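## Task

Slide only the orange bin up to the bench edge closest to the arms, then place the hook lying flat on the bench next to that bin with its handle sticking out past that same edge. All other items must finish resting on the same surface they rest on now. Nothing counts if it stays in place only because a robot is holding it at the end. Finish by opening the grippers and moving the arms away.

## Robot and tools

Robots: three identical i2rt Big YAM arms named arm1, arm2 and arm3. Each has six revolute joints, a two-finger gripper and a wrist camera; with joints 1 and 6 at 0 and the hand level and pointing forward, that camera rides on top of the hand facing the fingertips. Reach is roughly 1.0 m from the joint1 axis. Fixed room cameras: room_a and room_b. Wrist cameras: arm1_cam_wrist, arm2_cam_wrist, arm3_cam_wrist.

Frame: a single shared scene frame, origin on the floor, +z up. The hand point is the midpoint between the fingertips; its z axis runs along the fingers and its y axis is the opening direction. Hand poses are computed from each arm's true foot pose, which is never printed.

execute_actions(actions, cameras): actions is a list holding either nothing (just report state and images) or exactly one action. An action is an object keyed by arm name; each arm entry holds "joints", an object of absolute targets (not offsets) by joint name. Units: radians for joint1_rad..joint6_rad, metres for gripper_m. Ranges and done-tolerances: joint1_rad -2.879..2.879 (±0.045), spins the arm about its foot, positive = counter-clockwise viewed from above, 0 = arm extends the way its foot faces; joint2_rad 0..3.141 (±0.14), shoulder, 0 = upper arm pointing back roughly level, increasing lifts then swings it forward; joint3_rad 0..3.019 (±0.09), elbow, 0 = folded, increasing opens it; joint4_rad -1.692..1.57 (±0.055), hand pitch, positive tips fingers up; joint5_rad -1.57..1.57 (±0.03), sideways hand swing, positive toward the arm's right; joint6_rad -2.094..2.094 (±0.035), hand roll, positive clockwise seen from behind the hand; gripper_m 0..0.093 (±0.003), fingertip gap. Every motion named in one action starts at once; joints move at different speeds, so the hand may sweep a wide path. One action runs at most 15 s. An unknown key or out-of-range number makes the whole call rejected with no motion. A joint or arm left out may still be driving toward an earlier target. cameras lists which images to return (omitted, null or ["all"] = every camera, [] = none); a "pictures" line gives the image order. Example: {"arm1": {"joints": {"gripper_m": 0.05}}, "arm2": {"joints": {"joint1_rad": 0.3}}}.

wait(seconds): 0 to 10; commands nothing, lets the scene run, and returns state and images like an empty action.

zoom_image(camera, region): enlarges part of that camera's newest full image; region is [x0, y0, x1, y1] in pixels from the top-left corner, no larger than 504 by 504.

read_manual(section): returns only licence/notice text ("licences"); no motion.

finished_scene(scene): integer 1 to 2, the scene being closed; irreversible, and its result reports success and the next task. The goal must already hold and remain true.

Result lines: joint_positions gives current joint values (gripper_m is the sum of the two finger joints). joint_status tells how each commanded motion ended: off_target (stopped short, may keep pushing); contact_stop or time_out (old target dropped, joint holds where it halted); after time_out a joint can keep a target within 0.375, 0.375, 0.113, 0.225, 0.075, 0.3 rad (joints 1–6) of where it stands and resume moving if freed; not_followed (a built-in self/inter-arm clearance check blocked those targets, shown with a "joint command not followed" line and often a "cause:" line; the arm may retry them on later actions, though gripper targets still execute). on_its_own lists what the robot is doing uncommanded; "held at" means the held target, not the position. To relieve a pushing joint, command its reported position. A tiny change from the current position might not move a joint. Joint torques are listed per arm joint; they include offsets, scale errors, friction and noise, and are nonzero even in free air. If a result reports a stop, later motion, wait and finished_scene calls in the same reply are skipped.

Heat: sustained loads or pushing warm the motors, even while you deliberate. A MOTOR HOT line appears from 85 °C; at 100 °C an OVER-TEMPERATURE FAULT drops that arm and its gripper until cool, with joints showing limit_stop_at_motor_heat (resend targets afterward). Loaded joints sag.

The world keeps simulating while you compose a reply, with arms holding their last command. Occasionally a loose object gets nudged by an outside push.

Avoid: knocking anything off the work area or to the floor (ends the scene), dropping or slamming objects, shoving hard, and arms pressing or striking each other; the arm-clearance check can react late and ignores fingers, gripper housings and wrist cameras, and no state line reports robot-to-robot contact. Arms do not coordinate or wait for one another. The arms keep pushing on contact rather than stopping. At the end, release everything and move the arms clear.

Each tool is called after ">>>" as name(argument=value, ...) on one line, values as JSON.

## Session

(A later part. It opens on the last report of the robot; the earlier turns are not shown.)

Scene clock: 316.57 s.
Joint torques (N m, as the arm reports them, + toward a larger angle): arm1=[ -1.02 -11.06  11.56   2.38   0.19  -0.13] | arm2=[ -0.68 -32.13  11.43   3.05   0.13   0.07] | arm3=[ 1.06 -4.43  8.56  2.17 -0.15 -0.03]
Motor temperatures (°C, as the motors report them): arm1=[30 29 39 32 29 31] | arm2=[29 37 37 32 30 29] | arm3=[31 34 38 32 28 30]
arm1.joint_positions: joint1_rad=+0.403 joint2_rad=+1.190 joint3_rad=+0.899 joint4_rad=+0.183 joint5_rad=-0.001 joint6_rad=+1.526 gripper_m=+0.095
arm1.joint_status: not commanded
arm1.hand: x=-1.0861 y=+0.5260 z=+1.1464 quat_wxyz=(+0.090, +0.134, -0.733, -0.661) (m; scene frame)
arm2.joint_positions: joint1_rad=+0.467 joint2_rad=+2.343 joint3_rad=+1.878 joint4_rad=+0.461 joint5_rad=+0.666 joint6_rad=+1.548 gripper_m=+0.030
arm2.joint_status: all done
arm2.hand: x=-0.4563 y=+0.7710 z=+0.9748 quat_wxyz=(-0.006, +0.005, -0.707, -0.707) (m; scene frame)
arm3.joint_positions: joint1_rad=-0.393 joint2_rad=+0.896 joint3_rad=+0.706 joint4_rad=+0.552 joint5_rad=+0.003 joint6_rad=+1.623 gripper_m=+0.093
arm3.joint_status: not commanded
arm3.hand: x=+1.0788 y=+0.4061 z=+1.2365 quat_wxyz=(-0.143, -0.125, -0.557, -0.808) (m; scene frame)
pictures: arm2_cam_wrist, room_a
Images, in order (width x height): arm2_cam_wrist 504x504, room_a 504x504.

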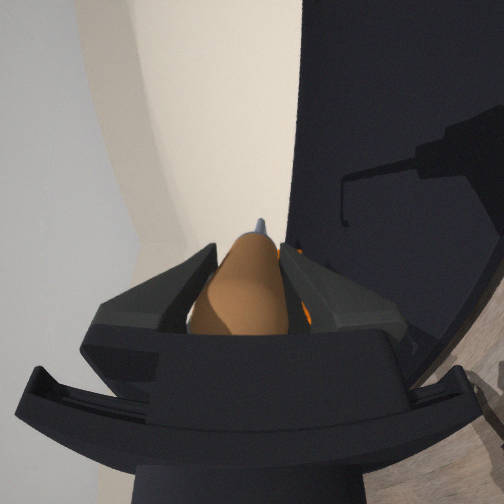

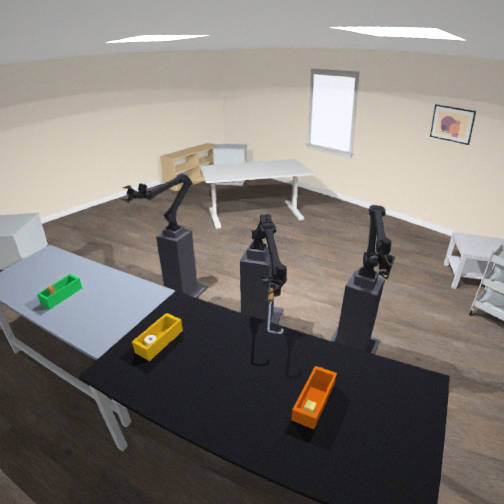

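>>> execute_actions(actions=[{"arm2":{"joints":{"joint1_rad":0.515,"joint2_rad":2.6,"joint3_rad":2.165,"joint4_rad":0.505,"joint5_rad":1.116,"joint6_rad":1.63}}}], cameras=["arm2_cam_wrist","room_a"])

Scene clock: 330.17 s.
Joint torques (N m, as the arm reports them, + toward a larger angle): arm1=[ -1.08 -11.35  11.7    2.48   0.16  -0.15] | arm2=[ -1.23 -35.42  13.13   2.33   0.2   -0.06] | arm3=[ 0.89 -4.71  8.55  2.17 -0.12 -0.02]
Motor temperatures (°C, as the motors report them): arm1=[30 29 39 32 29 31] | arm2=[29 38 38 32 30 29] | arm3=[31 33 38 32 28 30]
arm1.joint_positions: joint1_rad=+0.403 joint2_rad=+1.190 joint3_rad=+0.899 joint4_rad=+0.183 joint5_rad=-0.001 joint6_rad=+1.526 gripper_m=+0.095
arm1.joint_status: not commanded
arm1.hand: x=-1.0861 y=+0.5260 z=+1.1464 quat_wxyz=(+0.090, +0.134, -0.733, -0.661) (m; scene frame)
arm2.joint_positions: joint1_rad=+0.520 joint2_rad=+2.661 joint3_rad=+2.084 joint4_rad=+0.487 joint5_rad=+1.115 joint6_rad=+1.623 gripper_m=+0.030
arm2.joint_status: all done
arm2.hand: x=-0.4436 y=+0.7572 z=+0.8153 quat_wxyz=(-0.144, -0.136, -0.708, -0.678) (m; scene frame)
arm3.joint_positions: joint1_rad=-0.393 joint2_rad=+0.896 joint3_rad=+0.706 joint4_rad=+0.552 joint5_rad=+0.003 joint6_rad=+1.623 gripper_m=+0.093
arm3.joint_status: not commanded
arm3.hand: x=+1.0788 y=+0.4061 z=+1.2365 quat_wxyz=(-0.143, -0.125, -0.557, -0.808) (m; scene frame)
pictures: arm2_cam_wrist, room_a
Images, in order (width x height): arm2_cam_wrist 504x504, room_a 504x504.

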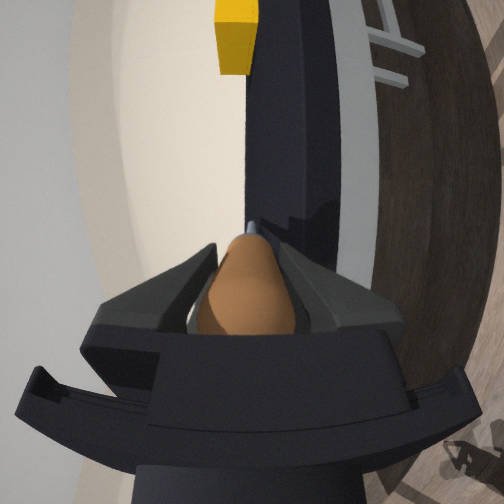

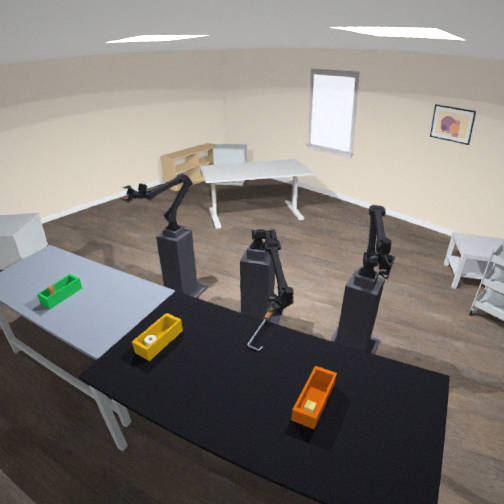

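>>> execute_actions(actions=[{"arm2":{"joints":{"joint2_rad":2.665,"joint3_rad":2.15}}}], cameras=[])

>>> execute_actions(actions=[{"arm2":{"joints":{"gripper_m":0.093}}}], cameras=["arm2_cam_wrist"])

Scene clock: 337.93 s.
Joint torques (N m, as the arm reports them, + toward a larger angle): arm1=[ -0.86 -10.56  11.52   2.62   0.15  -0.15] | arm2=[ -1.23 -30.07  12.05   2.19   0.2   -0.23] | arm3=[ 1.1  -4.72  8.51  2.15 -0.13 -0.02]
Motor temperatures (°C, as the motors report them): arm1=[30 29 39 32 29 31] | arm2=[29 39 39 32 30 29] | arm3=[31 33 38 32 28 30]
arm1.joint_positions: joint1_rad=+0.403 joint2_rad=+1.190 joint3_rad=+0.899 joint4_rad=+0.183 joint5_rad=-0.001 joint6_rad=+1.526 gripper_m=+0.095
arm1.joint_status: not commanded
arm1.hand: x=-1.0861 y=+0.5260 z=+1.1464 quat_wxyz=(+0.090, +0.134, -0.733, -0.661) (m; scene frame)
arm2.joint_positions: joint1_rad=+0.520 joint2_rad=+2.671 joint3_rad=+2.084 joint4_rad=+0.489 joint5_rad=+1.115 joint6_rad=+1.642 gripper_m=+0.030
arm2.joint_status: all done
arm2.hand: x=-0.4430 y=+0.7564 z=+0.8070 quat_wxyz=(-0.139, -0.140, -0.709, -0.677) (m; scene frame)
arm3.joint_positions: joint1_rad=-0.393 joint2_rad=+0.896 joint3_rad=+0.706 joint4_rad=+0.552 joint5_rad=+0.003 joint6_rad=+1.623 gripper_m=+0.093
arm3.joint_status: not commanded
arm3.hand: x=+1.0788 y=+0.4061 z=+1.2365 quat_wxyz=(-0.143, -0.125, -0.557, -0.808) (m; scene frame)
pictures: none
No camera images: the call's "cameras" was empty. Leave "cameras" out to get every camera's image.

Scene clock: 338.70 s.
Joint torques (N m, as the arm reports them, + toward a larger angle): arm1=[ -0.14 -10.42  11.69   2.72   0.11  -0.15] | arm2=[ -0.84 -30.24  11.49   2.2    0.2   -0.22] | arm3=[ 0.94 -4.52  8.52  2.18 -0.14 -0.03]
Motor temperatures (°C, as the motors report them): arm1=[30 29 39 32 29 31] | arm2=[29 39 39 32 30 29] | arm3=[31 33 38 32 28 30]
arm1.joint_positions: joint1_rad=+0.403 joint2_rad=+1.190 joint3_rad=+0.899 joint4_rad=+0.183 joint5_rad=-0.001 joint6_rad=+1.526 gripper_m=+0.095
arm1.joint_status: not commanded
arm1.hand: x=-1.0861 y=+0.5260 z=+1.1464 quat_wxyz=(+0.090, +0.134, -0.733, -0.661) (m; scene frame)
arm2.joint_positions: joint1_rad=+0.520 joint2_rad=+2.672 joint3_rad=+2.092 joint4_rad=+0.489 joint5_rad=+1.115 joint6_rad=+1.640 gripper_m=+0.093
arm2.joint_status: all done
arm2.hand: x=-0.4442 y=+0.7579 z=+0.8108 quat_wxyz=(-0.138, -0.142, -0.707, -0.679) (m; scene frame)
arm3.joint_positions: joint1_rad=-0.393 joint2_rad=+0.896 joint3_rad=+0.706 joint4_rad=+0.552 joint5_rad=+0.003 joint6_rad=+1.623 gripper_m=+0.093
arm3.joint_status: not commanded
arm3.hand: x=+1.0788 y=+0.4061 z=+1.2365 quat_wxyz=(-0.143, -0.125, -0.557, -0.808) (m; scene frame)
pictures: arm2_cam_wrist
Images, in order (width x height): arm2_cam_wrist 504x504.

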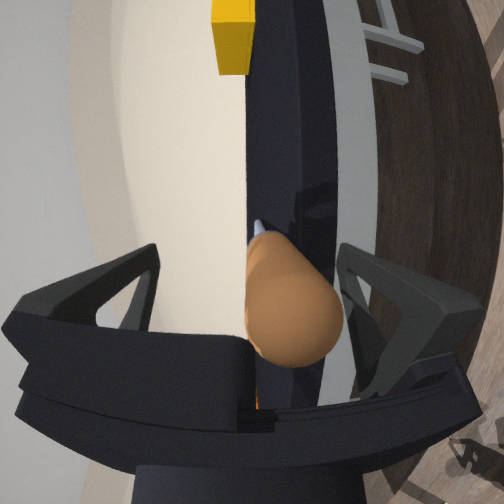

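>>> execute_actions(actions=[{"arm2":{"joints":{"joint1_rad":0.61,"joint2_rad":2.585,"joint3_rad":1.93,"joint4_rad":0.58}}}], cameras=["arm2_cam_wrist"])

Scene clock: 352.47 s.
Joint torques (N m, as the arm reports them, + toward a larger angle): arm1=[ -0.47 -10.76  11.77   2.53   0.19  -0.17] | arm2=[ -0.48 -29.76   7.9    2.2    0.2   -0.23] | arm3=[ 0.92 -4.63  8.56  2.13 -0.13 -0.01]
Motor temperatures (°C, as the motors report them): arm1=[30 29 39 32 29 31] | arm2=[29 39 39 32 29 29] | arm3=[31 33 38 32 28 30]
arm1.joint_positions: joint1_rad=+0.403 joint2_rad=+1.190 joint3_rad=+0.899 joint4_rad=+0.183 joint5_rad=-0.001 joint6_rad=+1.526 gripper_m=+0.095
arm1.joint_status: not commanded
arm1.hand: x=-1.0861 y=+0.5260 z=+1.1464 quat_wxyz=(+0.090, +0.134, -0.733, -0.661) (m; scene frame)
arm2.joint_positions: joint1_rad=+0.608 joint2_rad=+2.598 joint3_rad=+1.918 joint4_rad=+0.565 joint5_rad=+1.115 joint6_rad=+1.639 gripper_m=+0.093
arm2.joint_status: all done
arm2.hand: x=-0.4852 y=+0.6933 z=+0.8032 quat_wxyz=(-0.115, -0.104, -0.717, -0.680) (m; scene frame)
arm3.joint_positions: joint1_rad=-0.393 joint2_rad=+0.896 joint3_rad=+0.706 joint4_rad=+0.552 joint5_rad=+0.003 joint6_rad=+1.623 gripper_m=+0.093
arm3.joint_status: not commanded
arm3.hand: x=+1.0788 y=+0.4061 z=+1.2365 quat_wxyz=(-0.143, -0.125, -0.557, -0.808) (m; scene frame)
pictures: arm2_cam_wrist
Images, in order (width x height): arm2_cam_wrist 504x504.

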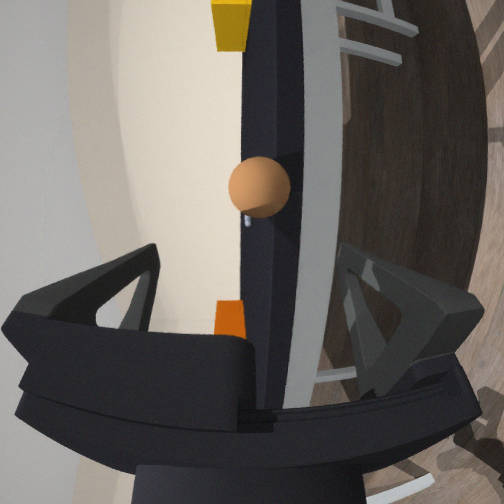

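>>> execute_actions(actions=[{"arm2":{"joints":{"joint2_rad":1.3,"joint3_rad":1.0,"joint5_rad":0.5}},"arm1":{"joints":{"joint5_rad":-0.803,"joint4_rad":0.6,"joint1_rad":0}}}], cameras=[])

>>> execute_actions(actions=[{"arm2":{"joints":{"joint1_rad":-0.6,"joint2_rad":0.9,"joint3_rad":0.7,"joint5_rad":0}},"arm1":{"joints":{"joint1_rad":-0.68,"joint2_rad":2.455,"joint3_rad":1.735,"joint4_rad":0.73,"joint6_rad":1.52}}}], cameras=["arm1_cam_wrist","room_a"])

Scene clock: 362.07 s.
Joint torques (N m, as the arm reports them, + toward a larger angle): arm1=[ -0.14 -11.05  11.45   2.35   0.18  -0.11] | arm2=[ -0.51 -13.59   9.03   2.03  -0.08  -0.21] | arm3=[ 0.91 -4.6   8.5   2.13 -0.14 -0.03]
Motor temperatures (°C, as the motors report them): arm1=[30 29 39 32 29 31] | arm2=[29 39 38 32 29 29] | arm3=[31 33 39 32 28 30]
arm1.joint_positions: joint1_rad=-0.004 joint2_rad=+1.190 joint3_rad=+0.899 joint4_rad=+0.584 joint5_rad=-0.801 joint6_rad=+1.527 gripper_m=+0.095
arm1.joint_status: all done
arm1.hand: x=-0.9912 y=+0.5039 z=+1.2289 quat_wxyz=(+0.182, +0.300, -0.557, -0.752) (m; scene frame)
arm2.joint_positions: joint1_rad=+0.608 joint2_rad=+1.307 joint3_rad=+0.994 joint4_rad=+0.572 joint5_rad=+0.502 joint6_rad=+1.639 gripper_m=+0.093
arm2.joint_status: all done
arm2.hand: x=-0.3448 y=+0.4616 z=+1.2436 quat_wxyz=(+0.190, +0.026, -0.620, -0.761) (m; scene frame)
arm3.joint_positions: joint1_rad=-0.393 joint2_rad=+0.896 joint3_rad=+0.706 joint4_rad=+0.552 joint5_rad=+0.003 joint6_rad=+1.623 gripper_m=+0.093
arm3.joint_status: not commanded
arm3.hand: x=+1.0788 y=+0.4061 z=+1.2365 quat_wxyz=(-0.143, -0.125, -0.557, -0.808) (m; scene frame)
pictures: none
No camera images: the call's "cameras" was empty. Leave "cameras" out to get every camera's image.

Scene clock: 364.03 s.
Joint torques (N m, as the arm reports them, + toward a larger angle): arm1=[ -0.25 -30.91  12.69   2.09   0.01  -0.2 ] | arm2=[-0.6  -6.24  9.29  2.07 -0.02 -0.2 ] | arm3=[ 0.85 -4.54  8.56  2.21 -0.15 -0.01]
Motor temperatures (°C, as the motors report them): arm1=[30 30 40 32 29 31] | arm2=[29 38 38 32 29 29] | arm3=[31 33 39 32 28 30]
arm1.joint_positions: joint1_rad=-0.678 joint2_rad=+2.470 joint3_rad=+1.692 joint4_rad=+0.724 joint5_rad=-0.802 joint6_rad=+1.526 gripper_m=+0.095
arm1.joint_status: all done
arm1.hand: x=-0.4300 y=+0.6794 z=+0.8105 quat_wxyz=(+0.010, +0.017, -0.721, -0.693) (m; scene frame)
arm2.joint_positions: joint1_rad=-0.600 joint2_rad=+0.896 joint3_rad=+0.693 joint4_rad=+0.572 joint5_rad=+0.002 joint6_rad=+1.639 gripper_m=+0.093
arm2.joint_status: all done
arm2.hand: x=+0.1825 y=+0.4135 z=+1.2652 quat_wxyz=(-0.135, -0.137, -0.549, -0.814) (m; scene frame)
arm3.joint_positions: joint1_rad=-0.393 joint2_rad=+0.896 joint3_rad=+0.706 joint4_rad=+0.552 joint5_rad=+0.003 joint6_rad=+1.623 gripper_m=+0.093
arm3.joint_status: not commanded
arm3.hand: x=+1.0788 y=+0.4061 z=+1.2365 quat_wxyz=(-0.143, -0.125, -0.557, -0.808) (m; scene frame)
pictures: arm1_cam_wrist, room_a
Images, in order (width x height): arm1_cam_wrist 504x504, room_a 504x504.

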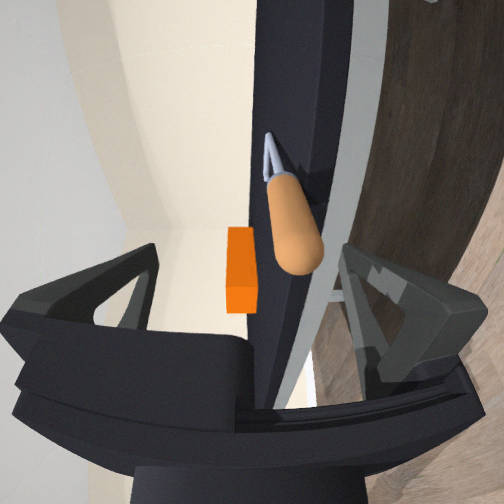

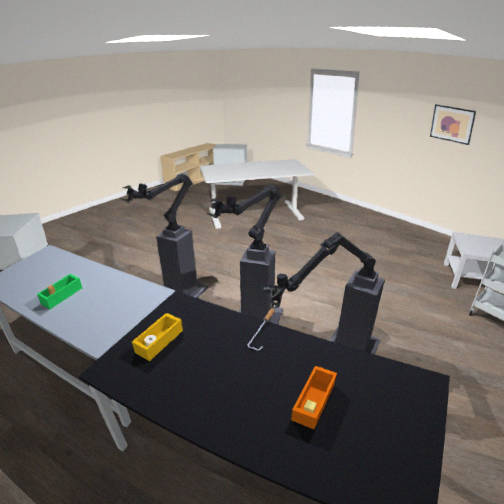

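>>> execute_actions(actions=[{"arm1":{"joints":{"joint1_rad":-0.586,"joint2_rad":2.615,"joint3_rad":2.015,"joint4_rad":0.6,"joint5_rad":-0.683,"joint6_rad":1.53}}}], cameras=["arm1_cam_wrist"])

Scene clock: 373.47 s.
Joint torques (N m, as the arm reports them, + toward a larger angle): arm1=[ -1.24 -30.78  14.16   1.76   0.21  -0.18] | arm2=[-0.67 -6.19  9.31  2.1  -0.03 -0.2 ] | arm3=[ 1.02 -4.5   8.56  2.13 -0.15 -0.02]
Motor temperatures (°C, as the motors report them): arm1=[30 31 40 32 29 31] | arm2=[29 37 37 32 30 29] | arm3=[31 33 39 32 28 30]
arm1.joint_positions: joint1_rad=-0.577 joint2_rad=+2.610 joint3_rad=+1.968 joint4_rad=+0.604 joint5_rad=-0.685 joint6_rad=+1.526 gripper_m=+0.095
arm1.joint_status: all done
arm1.hand: x=-0.4461 y=+0.7701 z=+0.8031 quat_wxyz=(+0.000, +0.016, -0.718, -0.696) (m; scene frame)
arm2.joint_positions: joint1_rad=-0.600 joint2_rad=+0.896 joint3_rad=+0.693 joint4_rad=+0.572 joint5_rad=+0.002 joint6_rad=+1.639 gripper_m=+0.093
arm2.joint_status: not commanded
arm2.hand: x=+0.1825 y=+0.4135 z=+1.2652 quat_wxyz=(-0.135, -0.137, -0.549, -0.814) (m; scene frame)
arm3.joint_positions: joint1_rad=-0.393 joint2_rad=+0.896 joint3_rad=+0.706 joint4_rad=+0.552 joint5_rad=+0.003 joint6_rad=+1.623 gripper_m=+0.093
arm3.joint_status: not commanded
arm3.hand: x=+1.0788 y=+0.4061 z=+1.2365 quat_wxyz=(-0.143, -0.125, -0.557, -0.808) (m; scene frame)
pictures: arm1_cam_wrist
Images, in order (width x height): arm1_cam_wrist 504x504.

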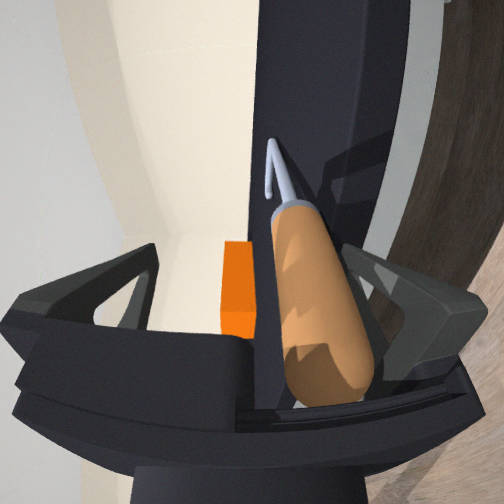

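>>> execute_actions(actions=[{"arm1":{"joints":{"joint2_rad":2.65,"joint4_rad":0.63}}}], cameras=["arm1_cam_wrist"])

Scene clock: 379.17 s.
Joint torques (N m, as the arm reports them, + toward a larger angle): arm1=[ -1.02 -29.24  14.12   2.48   0.18  -0.15] | arm2=[-0.72 -6.2   9.31  2.09 -0.03 -0.21] | arm3=[ 0.64 -4.97  8.52  2.09 -0.15 -0.02]
Motor temperatures (°C, as the motors report them): arm1=[30 32 41 32 29 31] | arm2=[29 36 37 32 30 29] | arm3=[31 33 39 32 28 30]
arm1.joint_positions: joint1_rad=-0.577 joint2_rad=+2.632 joint3_rad=+1.968 joint4_rad=+0.614 joint5_rad=-0.685 joint6_rad=+1.526 gripper_m=+0.095
arm1.joint_status: all done
arm1.hand: x=-0.4476 y=+0.7681 z=+0.7859 quat_wxyz=(+0.002, +0.013, -0.721, -0.692) (m; scene frame)
arm2.joint_positions: joint1_rad=-0.600 joint2_rad=+0.896 joint3_rad=+0.693 joint4_rad=+0.572 joint5_rad=+0.002 joint6_rad=+1.639 gripper_m=+0.093
arm2.joint_status: not commanded
arm2.hand: x=+0.1825 y=+0.4135 z=+1.2652 quat_wxyz=(-0.135, -0.137, -0.549, -0.814) (m; scene frame)
arm3.joint_positions: joint1_rad=-0.393 joint2_rad=+0.896 joint3_rad=+0.706 joint4_rad=+0.552 joint5_rad=+0.003 joint6_rad=+1.623 gripper_m=+0.093
arm3.joint_status: not commanded
arm3.hand: x=+1.0788 y=+0.4061 z=+1.2365 quat_wxyz=(-0.143, -0.125, -0.557, -0.808) (m; scene frame)
pictures: arm1_cam_wrist
Images, in order (width x height): arm1_cam_wrist 504x504.

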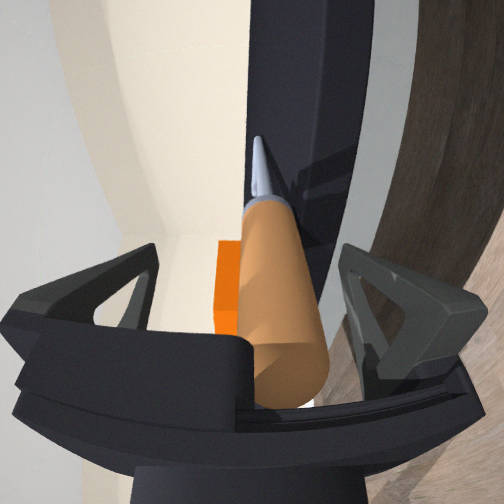

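>>> execute_actions(actions=[{"arm1":{"joints":{"joint2_rad":2.665,"joint4_rad":0.66,"gripper_m":0.05}}}], cameras=[])

>>> execute_actions(actions=[{"arm1":{"joints":{"gripper_m":0}}}], cameras=["arm1_cam_wrist"])

Scene clock: 385.17 s.
Joint torques (N m, as the arm reports them, + toward a larger angle): arm1=[ -0.7  -29.9   13.75   2.57   0.19  -0.19] | arm2=[-0.74 -6.25  9.29  2.07 -0.01 -0.2 ] | arm3=[ 0.97 -4.49  8.64  2.15 -0.14 -0.02]
Motor temperatures (°C, as the motors report them): arm1=[30 32 41 32 29 31] | arm2=[29 36 37 32 30 29] | arm3=[31 33 39 32 28 30]
arm1.joint_positions: joint1_rad=-0.577 joint2_rad=+2.649 joint3_rad=+1.968 joint4_rad=+0.644 joint5_rad=-0.685 joint6_rad=+1.526 gripper_m=+0.050
arm1.joint_status: all done
arm1.hand: x=-0.4486 y=+0.7667 z=+0.7774 quat_wxyz=(-0.001, +0.016, -0.718, -0.696) (m; scene frame)
arm2.joint_positions: joint1_rad=-0.600 joint2_rad=+0.896 joint3_rad=+0.693 joint4_rad=+0.572 joint5_rad=+0.002 joint6_rad=+1.638 gripper_m=+0.093
arm2.joint_status: not commanded
arm2.hand: x=+0.1825 y=+0.4135 z=+1.2652 quat_wxyz=(-0.135, -0.137, -0.549, -0.814) (m; scene frame)
arm3.joint_positions: joint1_rad=-0.393 joint2_rad=+0.896 joint3_rad=+0.706 joint4_rad=+0.552 joint5_rad=+0.003 joint6_rad=+1.623 gripper_m=+0.093
arm3.joint_status: not commanded
arm3.hand: x=+1.0788 y=+0.4061 z=+1.2365 quat_wxyz=(-0.143, -0.125, -0.557, -0.808) (m; scene frame)
pictures: none
No camera images: the call's "cameras" was empty. Leave "cameras" out to get every camera's image.

Scene clock: 385.77 s.
Joint torques (N m, as the arm reports them, + toward a larger angle): arm1=[ -1.   -30.06  13.94   2.4    0.14  -0.21] | arm2=[-0.75 -6.25  9.28  2.08 -0.01 -0.2 ] | arm3=[ 1.02 -4.56  8.53  2.18 -0.15 -0.02]
Motor temperatures (°C, as the motors report them): arm1=[30 32 41 32 29 31] | arm2=[29 36 37 32 30 29] | arm3=[31 33 39 32 28 30]
arm1.joint_positions: joint1_rad=-0.577 joint2_rad=+2.652 joint3_rad=+1.968 joint4_rad=+0.646 joint5_rad=-0.684 joint6_rad=+1.526 gripper_m=+0.031
arm1.joint_status: gripper_m off_target (ended at +0.031, target +0.000)
arm1.hand: x=-0.4488 y=+0.7664 z=+0.7749 quat_wxyz=(-0.001, +0.015, -0.718, -0.696) (m; scene frame)
arm2.joint_positions: joint1_rad=-0.600 joint2_rad=+0.896 joint3_rad=+0.693 joint4_rad=+0.572 joint5_rad=+0.002 joint6_rad=+1.638 gripper_m=+0.093
arm2.joint_status: not commanded
arm2.hand: x=+0.1825 y=+0.4135 z=+1.2652 quat_wxyz=(-0.135, -0.137, -0.549, -0.814) (m; scene frame)
arm3.joint_positions: joint1_rad=-0.393 joint2_rad=+0.896 joint3_rad=+0.706 joint4_rad=+0.552 joint5_rad=+0.003 joint6_rad=+1.623 gripper_m=+0.093
arm3.joint_status: not commanded
arm3.hand: x=+1.0788 y=+0.4061 z=+1.2365 quat_wxyz=(-0.143, -0.125, -0.557, -0.808) (m; scene frame)
pictures: arm1_cam_wrist
Images, in order (width x height): arm1_cam_wrist 504x504.

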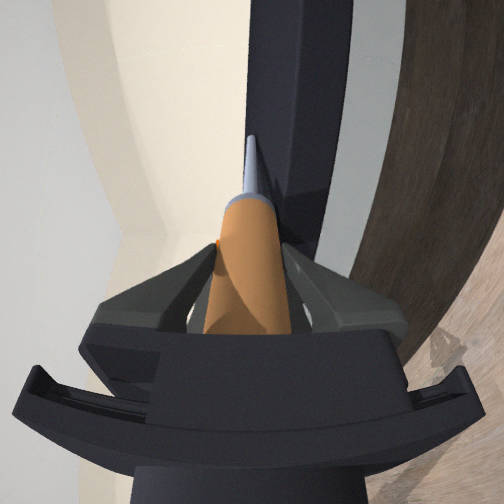

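>>> execute_actions(actions=[{"arm1":{"joints":{"joint2_rad":2.36,"joint4_rad":0.45,"joint6_rad":1.571}}}], cameras=[])

>>> execute_actions(actions=[{"arm1":{"joints":{"joint1_rad":-0.4,"joint5_rad":-0.52}}}], cameras=["arm1_cam_wrist"])

Scene clock: 398.47 s.
Joint torques (N m, as the arm reports them, + toward a larger angle): arm1=[ -0.74 -32.77  15.37   2.79   0.1   -0.1 ] | arm2=[-0.65 -6.13  9.29  2.03 -0.03 -0.21] | arm3=[ 0.86 -4.22  8.46  2.18 -0.12 -0.02]
Motor temperatures (°C, as the motors report them): arm1=[30 33 42 32 29 31] | arm2=[29 35 38 32 30 29] | arm3=[31 33 39 32 28 30]
arm1.joint_positions: joint1_rad=-0.578 joint2_rad=+2.385 joint3_rad=+1.968 joint4_rad=+0.426 joint5_rad=-0.682 joint6_rad=+1.560 gripper_m=+0.031
arm1.joint_status: all done
arm1.hand: x=-0.4428 y=+0.7739 z=+0.9639 quat_wxyz=(-0.001, +0.013, -0.705, -0.709) (m; scene frame)
arm2.joint_positions: joint1_rad=-0.600 joint2_rad=+0.896 joint3_rad=+0.693 joint4_rad=+0.572 joint5_rad=+0.002 joint6_rad=+1.639 gripper_m=+0.093
arm2.joint_status: not commanded
arm2.hand: x=+0.1825 y=+0.4135 z=+1.2652 quat_wxyz=(-0.135, -0.137, -0.549, -0.814) (m; scene frame)
arm3.joint_positions: joint1_rad=-0.393 joint2_rad=+0.896 joint3_rad=+0.706 joint4_rad=+0.552 joint5_rad=+0.003 joint6_rad=+1.623 gripper_m=+0.093
arm3.joint_status: not commanded
arm3.hand: x=+1.0788 y=+0.4061 z=+1.2365 quat_wxyz=(-0.143, -0.125, -0.557, -0.808) (m; scene frame)
pictures: none
No camera images: the call's "cameras" was empty. Leave "cameras" out to get every camera's image.

Scene clock: 400.23 s.
Joint torques (N m, as the arm reports them, + toward a larger angle): arm1=[ -0.12 -33.45  15.18   2.91   0.06  -0.13] | arm2=[-0.77 -6.1   9.31  2.06 -0.03 -0.2 ] | arm3=[ 1.01 -4.23  8.54  2.07 -0.11 -0.03]
Motor temperatures (°C, as the motors report them): arm1=[30 33 42 32 29 31] | arm2=[29 35 38 32 30 29] | arm3=[31 32 39 32 28 30]
arm1.joint_positions: joint1_rad=-0.409 joint2_rad=+2.385 joint3_rad=+1.968 joint4_rad=+0.425 joint5_rad=-0.519 joint6_rad=+1.560 gripper_m=+0.031
arm1.joint_status: all done
arm1.hand: x=-0.5522 y=+0.8449 z=+0.9634 quat_wxyz=(+0.002, +0.014, -0.705, -0.709) (m; scene frame)
arm2.joint_positions: joint1_rad=-0.600 joint2_rad=+0.896 joint3_rad=+0.693 joint4_rad=+0.572 joint5_rad=+0.002 joint6_rad=+1.638 gripper_m=+0.093
arm2.joint_status: not commanded
arm2.hand: x=+0.1825 y=+0.4135 z=+1.2652 quat_wxyz=(-0.135, -0.137, -0.549, -0.814) (m; scene frame)
arm3.joint_positions: joint1_rad=-0.393 joint2_rad=+0.896 joint3_rad=+0.706 joint4_rad=+0.552 joint5_rad=+0.003 joint6_rad=+1.623 gripper_m=+0.093
arm3.joint_status: not commanded
arm3.hand: x=+1.0788 y=+0.4061 z=+1.2365 quat_wxyz=(-0.143, -0.125, -0.557, -0.808) (m; scene frame)
pictures: arm1_cam_wrist
Images, in order (width x height): arm1_cam_wrist 504x504.

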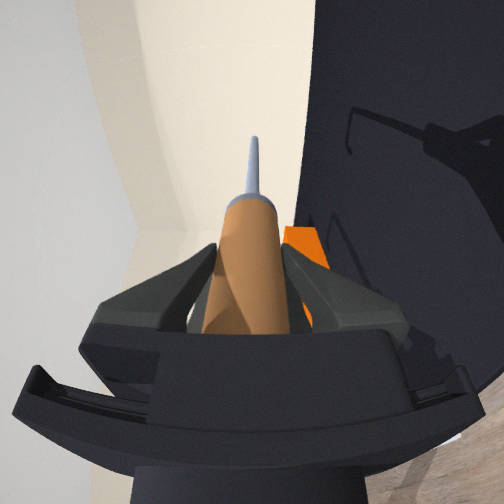

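No slip. Continue.

>>> execute_actions(actions=[{"arm1":{"joints":{"joint1_rad":-0.2,"joint5_rad":-0.33}}}], cameras=[])

>>> execute_actions(actions=[{"arm1":{"joints":{"joint1_rad":-0.03,"joint5_rad":-0.15}}}], cameras=[])

>>> execute_actions(actions=[{"arm1":{"joints":{"joint1_rad":0.12,"joint5_rad":0.02}}}], cameras=["arm1_cam_wrist","room_a","room_b"])

Scene clock: 408.50 s.
Joint torques (N m, as the arm reports them, + toward a larger angle): arm1=[  1.04 -33.29  15.35   2.99   0.07  -0.15] | arm2=[-0.72 -6.09  9.31  2.08 -0.01 -0.2 ] | arm3=[ 0.92 -4.8   8.56  2.18 -0.15 -0.02]
Motor temperatures (°C, as the motors report them): arm1=[30 34 43 32 29 31] | arm2=[29 35 38 32 30 29] | arm3=[31 32 39 32 28 30]
arm1.joint_positions: joint1_rad=-0.209 joint2_rad=+2.385 joint3_rad=+1.968 joint4_rad=+0.424 joint5_rad=-0.329 joint6_rad=+1.560 gripper_m=+0.031
arm1.joint_status: all done
arm1.hand: x=-0.6954 y=+0.9040 z=+0.9627 quat_wxyz=(+0.007, +0.017, -0.705, -0.708) (m; scene frame)
arm2.joint_positions: joint1_rad=-0.600 joint2_rad=+0.896 joint3_rad=+0.693 joint4_rad=+0.572 joint5_rad=+0.002 joint6_rad=+1.638 gripper_m=+0.093
arm2.joint_status: not commanded
arm2.hand: x=+0.1825 y=+0.4135 z=+1.2652 quat_wxyz=(-0.135, -0.137, -0.549, -0.814) (m; scene frame)
arm3.joint_positions: joint1_rad=-0.393 joint2_rad=+0.896 joint3_rad=+0.706 joint4_rad=+0.552 joint5_rad=+0.003 joint6_rad=+1.623 gripper_m=+0.093
arm3.joint_status: not commanded
arm3.hand: x=+1.0788 y=+0.4061 z=+1.2365 quat_wxyz=(-0.143, -0.125, -0.557, -0.808) (m; scene frame)
pictures: none
No camera images: the call's "cameras" was empty. Leave "cameras" out to get every camera's image.

Scene clock: 410.27 s.
Joint torques (N m, as the arm reports them, + toward a larger angle): arm1=[ -0.34 -33.24  15.43   3.01   0.09  -0.16] | arm2=[-0.66 -6.15  9.29  2.07 -0.01 -0.2 ] | arm3=[ 0.91 -4.59  8.53  2.12 -0.12 -0.02]
Motor temperatures (°C, as the motors report them): arm1=[30 34 43 32 29 31] | arm2=[29 35 38 32 30 29] | arm3=[31 32 39 32 28 30]
arm1.joint_positions: joint1_rad=-0.039 joint2_rad=+2.385 joint3_rad=+1.968 joint4_rad=+0.422 joint5_rad=-0.149 joint6_rad=+1.560 gripper_m=+0.031
arm1.joint_status: all done
arm1.hand: x=-0.8209 y=+0.9313 z=+0.9620 quat_wxyz=(+0.004, +0.013, -0.706, -0.708) (m; scene frame)
arm2.joint_positions: joint1_rad=-0.600 joint2_rad=+0.896 joint3_rad=+0.693 joint4_rad=+0.572 joint5_rad=+0.002 joint6_rad=+1.638 gripper_m=+0.093
arm2.joint_status: not commanded
arm2.hand: x=+0.1825 y=+0.4135 z=+1.2652 quat_wxyz=(-0.135, -0.137, -0.549, -0.814) (m; scene frame)
arm3.joint_positions: joint1_rad=-0.393 joint2_rad=+0.896 joint3_rad=+0.706 joint4_rad=+0.552 joint5_rad=+0.003 joint6_rad=+1.623 gripper_m=+0.093
arm3.joint_status: not commanded
arm3.hand: x=+1.0788 y=+0.4061 z=+1.2365 quat_wxyz=(-0.143, -0.125, -0.557, -0.808) (m; scene frame)
pictures: none
No camera images: the call's "cameras" was empty. Leave "cameras" out to get every camera's image.

Scene clock: 412.00 s.
Joint torques (N m, as the arm reports them, + toward a larger angle): arm1=[ -0.27 -33.07  15.35   2.93   0.13  -0.09] | arm2=[-0.61 -6.08  9.32  2.05 -0.02 -0.19] | arm3=[ 0.94 -4.56  8.55  2.19 -0.14 -0.02]
Motor temperatures (°C, as the motors report them): arm1=[30 34 43 32 29 31] | arm2=[29 35 38 32 30 29] | arm3=[31 32 39 32 28 30]
arm1.joint_positions: joint1_rad=+0.114 joint2_rad=+2.385 joint3_rad=+1.968 joint4_rad=+0.422 joint5_rad=+0.020 joint6_rad=+1.560 gripper_m=+0.031
arm1.joint_status: all done
arm1.hand: x=-0.9348 y=+0.9372 z=+0.9618 quat_wxyz=(-0.002, +0.007, -0.706, -0.708) (m; scene frame)
arm2.joint_positions: joint1_rad=-0.600 joint2_rad=+0.896 joint3_rad=+0.693 joint4_rad=+0.572 joint5_rad=+0.002 joint6_rad=+1.639 gripper_m=+0.093
arm2.joint_status: not commanded
arm2.hand: x=+0.1825 y=+0.4135 z=+1.2652 quat_wxyz=(-0.135, -0.137, -0.549, -0.814) (m; scene frame)
arm3.joint_positions: joint1_rad=-0.393 joint2_rad=+0.896 joint3_rad=+0.706 joint4_rad=+0.552 joint5_rad=+0.003 joint6_rad=+1.623 gripper_m=+0.093
arm3.joint_status: not commanded
arm3.hand: x=+1.0788 y=+0.4061 z=+1.2365 quat_wxyz=(-0.143, -0.125, -0.557, -0.808) (m; scene frame)
pictures: arm1_cam_wrist, room_a, room_b
Images, in order (width x height): arm1_cam_wrist 504x504, room_a 504x504, room_b 504x504.

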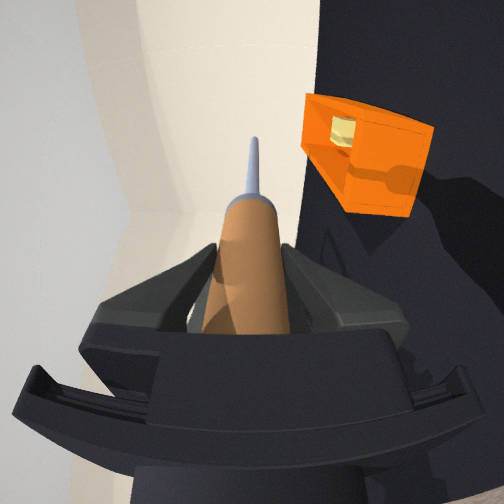

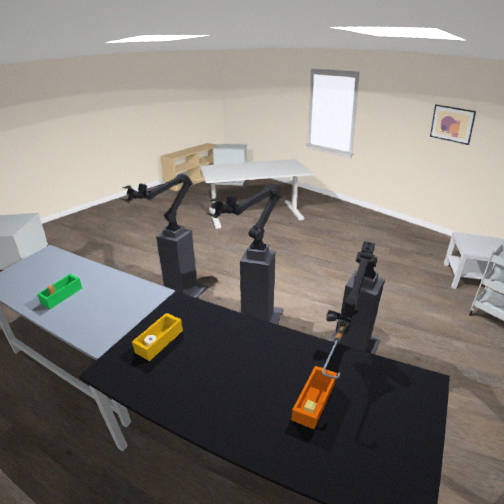

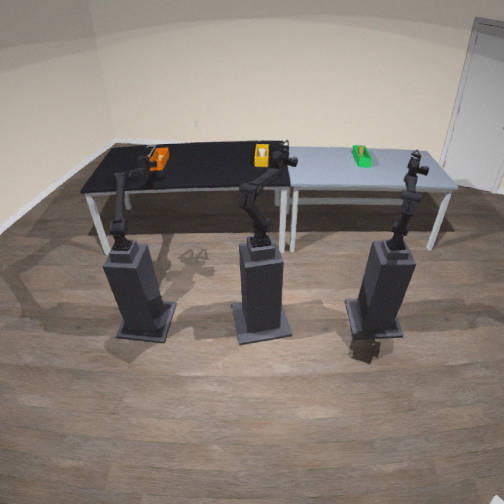

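>>> execute_actions(actions=[{"arm1":{"joints":{"joint1_rad":0.105,"joint2_rad":2.185,"joint3_rad":1.65,"joint4_rad":0.62}}}], cameras=[])

>>> execute_actions(actions=[{"arm1":{"joints":{"joint6_rad":0.0}}}], cameras=["arm1_cam_wrist","room_a"])

Scene clock: 425.43 s.
Joint torques (N m, as the arm reports them, + toward a larger angle): arm1=[ -1.1  -31.07  13.38   4.     0.1   -0.14] | arm2=[-0.58 -6.12  9.31  2.09 -0.01 -0.21] | arm3=[ 1.03 -4.37  8.62  2.19 -0.13 -0.01]
Motor temperatures (°C, as the motors report them): arm1=[30 34 44 32 29 31] | arm2=[29 35 38 32 30 29] | arm3=[31 32 39 32 28 30]
arm1.joint_positions: joint1_rad=+0.114 joint2_rad=+2.226 joint3_rad=+1.612 joint4_rad=+0.571 joint5_rad=+0.020 joint6_rad=+1.560 gripper_m=+0.031
arm1.joint_status: all done
arm1.hand: x=-0.9327 y=+0.8625 z=+0.9331 quat_wxyz=(-0.002, +0.007, -0.723, -0.691) (m; scene frame)
arm2.joint_positions: joint1_rad=-0.600 joint2_rad=+0.896 joint3_rad=+0.693 joint4_rad=+0.572 joint5_rad=+0.002 joint6_rad=+1.639 gripper_m=+0.093
arm2.joint_status: not commanded
arm2.hand: x=+0.1825 y=+0.4135 z=+1.2652 quat_wxyz=(-0.135, -0.137, -0.549, -0.814) (m; scene frame)
arm3.joint_positions: joint1_rad=-0.393 joint2_rad=+0.896 joint3_rad=+0.706 joint4_rad=+0.552 joint5_rad=+0.003 joint6_rad=+1.623 gripper_m=+0.093
arm3.joint_status: not commanded
arm3.hand: x=+1.0788 y=+0.4061 z=+1.2365 quat_wxyz=(-0.143, -0.125, -0.557, -0.808) (m; scene frame)
pictures: none
No camera images: the call's "cameras" was empty. Leave "cameras" out to get every camera's image.

Scene clock: 427.60 s.
Joint torques (N m, as the arm reports them, + toward a larger angle): arm1=[ -1.62 -32.02  13.65   3.14   0.32  -0.3 ] | arm2=[-0.68 -6.18  9.28  2.05 -0.02 -0.21] | arm3=[ 1.13 -4.53  8.5   2.18 -0.13 -0.02]
Motor temperatures (°C, as the motors report them): arm1=[30 35 44 32 29 31] | arm2=[29 35 38 32 30 29] | arm3=[31 32 39 32 28 30]
arm1.joint_positions: joint1_rad=+0.116 joint2_rad=+2.226 joint3_rad=+1.612 joint4_rad=+0.584 joint5_rad=+0.015 joint6_rad=+0.017 gripper_m=+0.031
arm1.joint_status: all done
arm1.hand: x=-0.9352 y=+0.8626 z=+0.9367 quat_wxyz=(-0.485, +0.508, -0.508, -0.499) (m; scene frame)
arm2.joint_positions: joint1_rad=-0.600 joint2_rad=+0.896 joint3_rad=+0.693 joint4_rad=+0.572 joint5_rad=+0.002 joint6_rad=+1.638 gripper_m=+0.093
arm2.joint_status: not commanded
arm2.hand: x=+0.1825 y=+0.4135 z=+1.2652 quat_wxyz=(-0.135, -0.137, -0.549, -0.814) (m; scene frame)
arm3.joint_positions: joint1_rad=-0.393 joint2_rad=+0.896 joint3_rad=+0.706 joint4_rad=+0.552 joint5_rad=+0.003 joint6_rad=+1.623 gripper_m=+0.093
arm3.joint_status: not commanded
arm3.hand: x=+1.0788 y=+0.4061 z=+1.2365 quat_wxyz=(-0.143, -0.125, -0.557, -0.808) (m; scene frame)
pictures: arm1_cam_wrist, room_a
Images, in order (width x height): arm1_cam_wrist 504x504, room_a 504x504.

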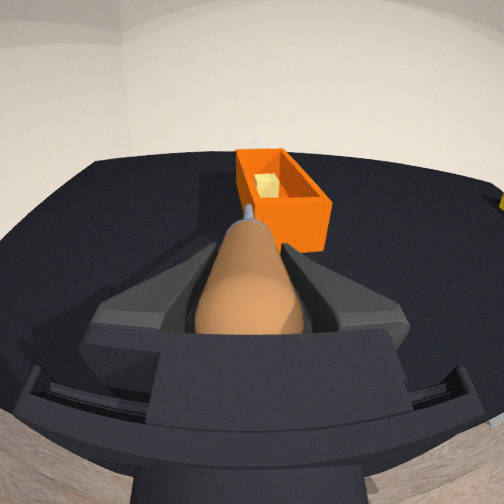

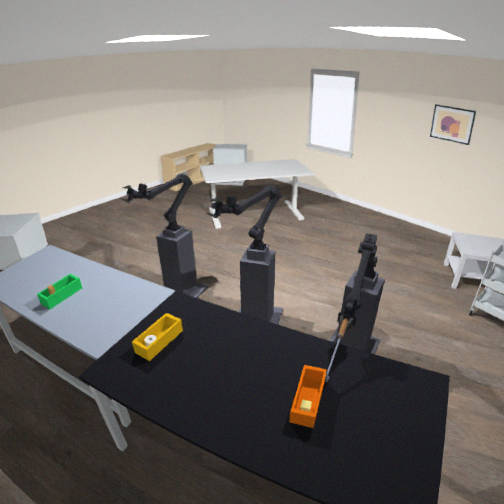

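>>> execute_actions(actions=[{"arm1":{"joints":{"joint1_rad":0.13,"joint4_rad":1.02}}}], cameras=["arm1_cam_wrist","room_a"])

Scene clock: 435.53 s.
Joint torques (N m, as the arm reports them, + toward a larger angle): arm1=[ -0.06 -32.01  13.51   3.45   0.22  -0.17] | arm2=[-0.54 -6.11  9.34  2.06 -0.03 -0.2 ] | arm3=[ 0.99 -4.43  8.59  2.13 -0.13 -0.02]
Motor temperatures (°C, as the motors report them): arm1=[30 35 43 32 29 31] | arm2=[29 35 38 32 30 29] | arm3=[31 32 39 32 28 30]
arm1.joint_positions: joint1_rad=+0.119 joint2_rad=+2.226 joint3_rad=+1.612 joint4_rad=+0.971 joint5_rad=+0.018 joint6_rad=+0.009 gripper_m=+0.031
arm1.joint_status: all done
arm1.hand: x=-0.9371 y=+0.8474 z=+1.0301 quat_wxyz=(-0.573, +0.404, -0.404, -0.588) (m; scene frame)
arm2.joint_positions: joint1_rad=-0.600 joint2_rad=+0.896 joint3_rad=+0.693 joint4_rad=+0.572 joint5_rad=+0.002 joint6_rad=+1.639 gripper_m=+0.093
arm2.joint_status: not commanded
arm2.hand: x=+0.1825 y=+0.4135 z=+1.2652 quat_wxyz=(-0.135, -0.137, -0.549, -0.814) (m; scene frame)
arm3.joint_positions: joint1_rad=-0.393 joint2_rad=+0.896 joint3_rad=+0.706 joint4_rad=+0.552 joint5_rad=+0.003 joint6_rad=+1.623 gripper_m=+0.093
arm3.joint_status: not commanded
arm3.hand: x=+1.0788 y=+0.4061 z=+1.2365 quat_wxyz=(-0.143, -0.125, -0.557, -0.808) (m; scene frame)
pictures: arm1_cam_wrist, room_a
Images, in order (width x height): arm1_cam_wrist 504x504, room_a 504x504.

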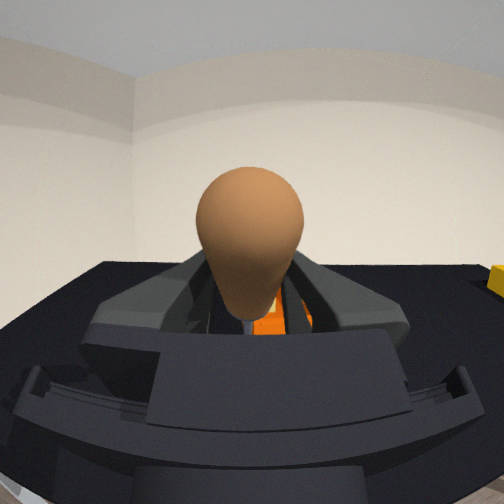

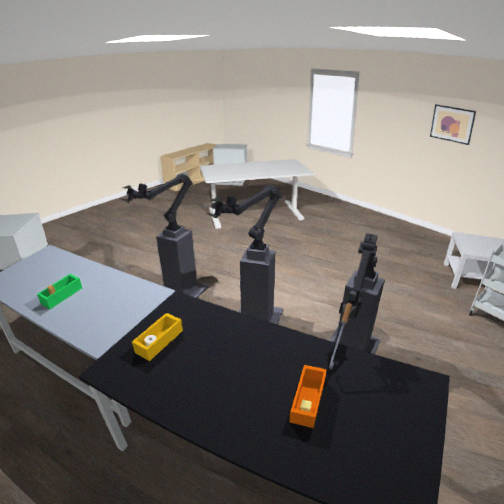

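>>> execute_actions(actions=[{"arm1":{"joints":{"joint1_rad":0.16,"joint3_rad":1.28}}}], cameras=["arm1_cam_wrist","room_a"])

Scene clock: 463.70 s.
Joint torques (N m, as the arm reports them, + toward a larger angle): arm1=[ -0.64 -25.14   9.15   1.84   0.11  -0.1 ] | arm2=[-0.55 -6.08  9.3   2.07 -0.01 -0.2 ] | arm3=[ 1.02 -4.93  8.55  2.09 -0.13 -0.02]
Motor temperatures (°C, as the motors report them): arm1=[30 35 43 32 29 31] | arm2=[29 35 38 32 30 29] | arm3=[31 32 39 32 28 30]
arm1.joint_positions: joint1_rad=+0.155 joint2_rad=+2.188 joint3_rad=+1.267 joint4_rad=+1.020 joint5_rad=+0.021 joint6_rad=-0.001 gripper_m=+0.031
arm1.joint_status: all done
arm1.hand: x=-0.9618 y=+0.7690 z=+0.8948 quat_wxyz=(-0.511, +0.487, -0.464, -0.536) (m; scene frame)
arm2.joint_positions: joint1_rad=-0.600 joint2_rad=+0.896 joint3_rad=+0.693 joint4_rad=+0.572 joint5_rad=+0.002 joint6_rad=+1.638 gripper_m=+0.093
arm2.joint_status: not commanded
arm2.hand: x=+0.1825 y=+0.4135 z=+1.2652 quat_wxyz=(-0.135, -0.137, -0.549, -0.814) (m; scene frame)
arm3.joint_positions: joint1_rad=-0.393 joint2_rad=+0.896 joint3_rad=+0.706 joint4_rad=+0.552 joint5_rad=+0.003 joint6_rad=+1.623 gripper_m=+0.093
arm3.joint_status: not commanded
arm3.hand: x=+1.0788 y=+0.4061 z=+1.2365 quat_wxyz=(-0.143, -0.125, -0.557, -0.808) (m; scene frame)
pictures: arm1_cam_wrist, room_a
Images, in order (width x height): arm1_cam_wrist 504x504, room_a 504x504.

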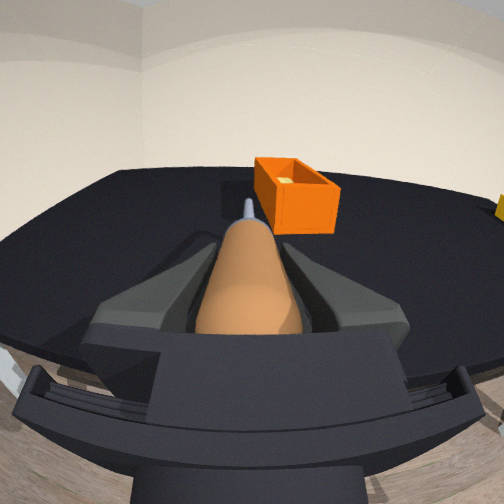

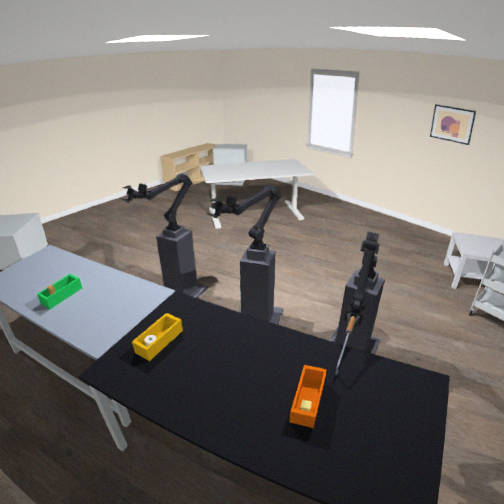

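>>> execute_actions(actions=[{"arm1":{"joints":{"joint2_rad":2.26,"joint4_rad":0.99}}}], cameras=["arm1_cam_wrist"])

>>> execute_actions(actions=[{"arm1":{"joints":{"joint2_rad":2.31,"joint4_rad":1.05,"joint6_rad":0.8}}}], cameras=["arm1_cam_wrist"])

Scene clock: 470.70 s.
Joint torques (N m, as the arm reports them, + toward a larger angle): arm1=[ -0.73 -25.04   8.88   1.67   0.09  -0.12] | arm2=[-0.64 -6.08  9.3   2.05 -0.02 -0.19] | arm3=[ 0.8  -4.58  8.57  2.22 -0.14 -0.01]
Motor temperatures (°C, as the motors report them): arm1=[30 35 42 32 29 31] | arm2=[29 35 38 32 30 29] | arm3=[31 32 39 32 28 30]
arm1.joint_positions: joint1_rad=+0.155 joint2_rad=+2.263 joint3_rad=+1.267 joint4_rad=+0.994 joint5_rad=+0.021 joint6_rad=-0.001 gripper_m=+0.031
arm1.joint_status: all done
arm1.hand: x=-0.9615 y=+0.7660 z=+0.8323 quat_wxyz=(-0.488, +0.514, -0.488, -0.510) (m; scene frame)
arm2.joint_positions: joint1_rad=-0.600 joint2_rad=+0.896 joint3_rad=+0.693 joint4_rad=+0.572 joint5_rad=+0.002 joint6_rad=+1.638 gripper_m=+0.093
arm2.joint_status: not commanded
arm2.hand: x=+0.1825 y=+0.4135 z=+1.2652 quat_wxyz=(-0.135, -0.137, -0.549, -0.814) (m; scene frame)
arm3.joint_positions: joint1_rad=-0.393 joint2_rad=+0.896 joint3_rad=+0.706 joint4_rad=+0.552 joint5_rad=+0.003 joint6_rad=+1.623 gripper_m=+0.093
arm3.joint_status: not commanded
arm3.hand: x=+1.0788 y=+0.4061 z=+1.2365 quat_wxyz=(-0.143, -0.125, -0.557, -0.808) (m; scene frame)
pictures: arm1_cam_wrist
Images, in order (width x height): arm1_cam_wrist 504x504.

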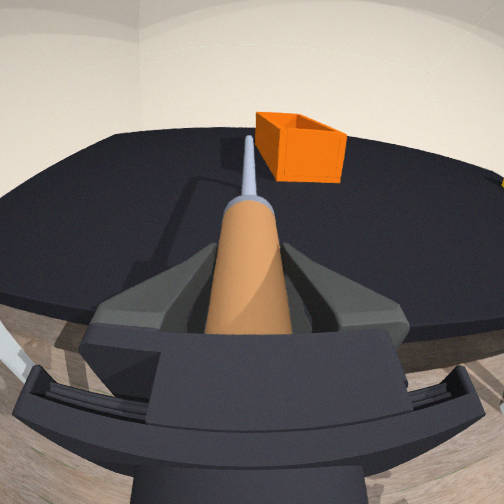

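Scene clock: 472.43 s.
Joint torques (N m, as the arm reports them, + toward a larger angle): arm1=[ -0.45 -25.07   8.25   2.66  -0.02  -0.13] | arm2=[-0.61 -5.92  9.33  2.09 -0.02 -0.21] | arm3=[ 0.95 -4.52  8.53  2.23 -0.14 -0.03]
Motor temperatures (°C, as the motors report them): arm1=[30 35 41 32 29 31] | arm2=[29 34 38 32 30 29] | arm3=[31 32 39 32 28 30]
arm1.joint_positions: joint1_rad=+0.155 joint2_rad=+2.309 joint3_rad=+1.267 joint4_rad=+1.033 joint5_rad=+0.024 joint6_rad=+0.796 gripper_m=+0.031
arm1.joint_status: all done
arm1.hand: x=-0.9607 y=+0.7621 z=+0.8072 quat_wxyz=(-0.252, +0.284, -0.652, -0.656) (m; scene frame)
arm2.joint_positions: joint1_rad=-0.600 joint2_rad=+0.896 joint3_rad=+0.693 joint4_rad=+0.572 joint5_rad=+0.002 joint6_rad=+1.639 gripper_m=+0.093
arm2.joint_status: not commanded
arm2.hand: x=+0.1825 y=+0.4135 z=+1.2652 quat_wxyz=(-0.135, -0.137, -0.549, -0.814) (m; scene frame)
arm3.joint_positions: joint1_rad=-0.393 joint2_rad=+0.896 joint3_rad=+0.706 joint4_rad=+0.552 joint5_rad=+0.003 joint6_rad=+1.623 gripper_m=+0.093
arm3.joint_status: not commanded
arm3.hand: x=+1.0788 y=+0.4061 z=+1.2365 quat_wxyz=(-0.143, -0.125, -0.557, -0.808) (m; scene frame)
pictures: arm1_cam_wrist
Images, in order (width x height): arm1_cam_wrist 504x504.

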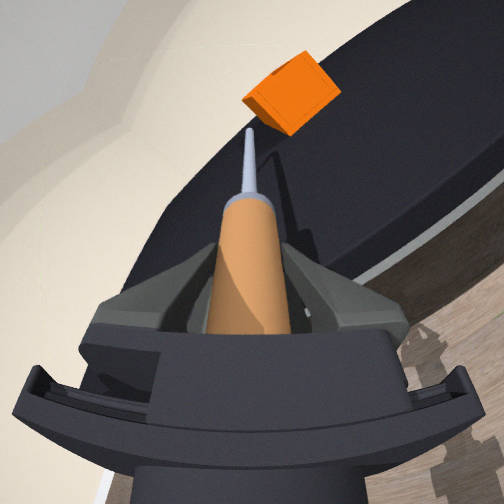

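>>> execute_actions(actions=[{"arm1":{"joints":{"joint2_rad":2.365,"joint4_rad":1.115,"joint6_rad":1.571}}}], cameras=["arm1_cam_wrist"])

>>> execute_actions(actions=[{"arm1":{"joints":{"gripper_m":0.093}}}], cameras=["arm1_cam_wrist","room_a"])

Scene clock: 479.93 s.
Joint torques (N m, as the arm reports them, + toward a larger angle): arm1=[  0.27 -25.84   7.79   2.5    0.01  -0.12] | arm2=[-0.72 -6.19  9.27  2.08 -0.03 -0.2 ] | arm3=[ 0.77 -4.45  8.53  2.12 -0.15 -0.02]
Motor temperatures (°C, as the motors report them): arm1=[30 34 40 32 29 31] | arm2=[29 34 38 32 30 29] | arm3=[31 32 39 32 28 30]
arm1.joint_positions: joint1_rad=+0.155 joint2_rad=+2.375 joint3_rad=+1.267 joint4_rad=+1.096 joint5_rad=+0.023 joint6_rad=+1.560 gripper_m=+0.031
arm1.joint_status: all done
arm1.hand: x=-0.9603 y=+0.7547 z=+0.7741 quat_wxyz=(+0.011, +0.021, -0.712, -0.702) (m; scene frame)
arm2.joint_positions: joint1_rad=-0.600 joint2_rad=+0.896 joint3_rad=+0.693 joint4_rad=+0.572 joint5_rad=+0.002 joint6_rad=+1.638 gripper_m=+0.093
arm2.joint_status: not commanded
arm2.hand: x=+0.1825 y=+0.4135 z=+1.2652 quat_wxyz=(-0.135, -0.137, -0.549, -0.814) (m; scene frame)
arm3.joint_positions: joint1_rad=-0.393 joint2_rad=+0.896 joint3_rad=+0.706 joint4_rad=+0.552 joint5_rad=+0.003 joint6_rad=+1.623 gripper_m=+0.093
arm3.joint_status: not commanded
arm3.hand: x=+1.0788 y=+0.4061 z=+1.2365 quat_wxyz=(-0.143, -0.125, -0.557, -0.808) (m; scene frame)
pictures: arm1_cam_wrist
Images, in order (width x height): arm1_cam_wrist 504x504.

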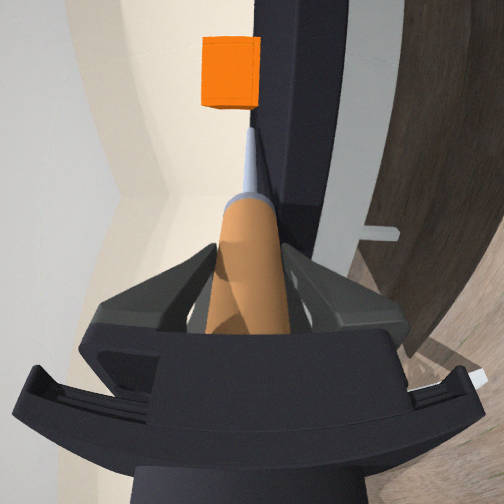

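Scene clock: 480.63 s.
Joint torques (N m, as the arm reports them, + toward a larger angle): arm1=[ -0.38 -25.48   7.74   2.45   0.03  -0.21] | arm2=[-0.59 -6.05  9.34  2.1  -0.02 -0.2 ] | arm3=[ 1.04 -4.43  8.52  2.21 -0.14 -0.02]
Motor temperatures (°C, as the motors report them): arm1=[30 34 40 32 29 31] | arm2=[29 34 38 32 30 29] | arm3=[31 32 39 32 28 30]
arm1.joint_positions: joint1_rad=+0.155 joint2_rad=+2.374 joint3_rad=+1.267 joint4_rad=+1.099 joint5_rad=+0.022 joint6_rad=+1.562 gripper_m=+0.093
arm1.joint_status: all done
arm1.hand: x=-0.9604 y=+0.7548 z=+0.7755 quat_wxyz=(+0.012, +0.020, -0.711, -0.703) (m; scene frame)
arm2.joint_positions: joint1_rad=-0.600 joint2_rad=+0.896 joint3_rad=+0.693 joint4_rad=+0.572 joint5_rad=+0.002 joint6_rad=+1.639 gripper_m=+0.093
arm2.joint_status: not commanded
arm2.hand: x=+0.1825 y=+0.4135 z=+1.2652 quat_wxyz=(-0.135, -0.137, -0.549, -0.814) (m; scene frame)
arm3.joint_positions: joint1_rad=-0.393 joint2_rad=+0.896 joint3_rad=+0.706 joint4_rad=+0.552 joint5_rad=+0.003 joint6_rad=+1.623 gripper_m=+0.093
arm3.joint_status: not commanded
arm3.hand: x=+1.0788 y=+0.4061 z=+1.2365 quat_wxyz=(-0.143, -0.125, -0.557, -0.808) (m; scene frame)
pictures: arm1_cam_wrist, room_a
Images, in order (width x height): arm1_cam_wrist 504x504, room_a 504x504.

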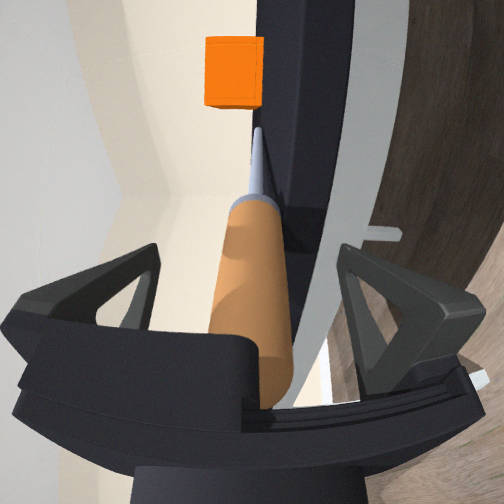

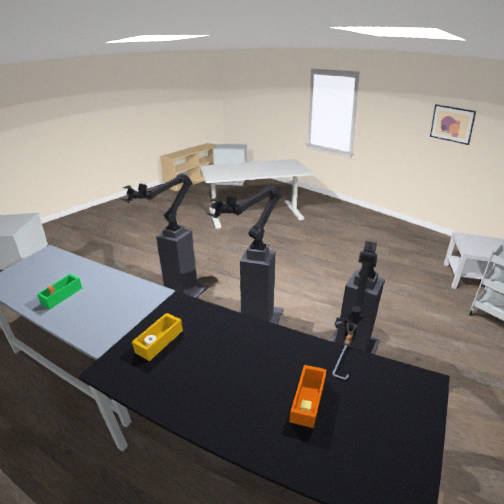

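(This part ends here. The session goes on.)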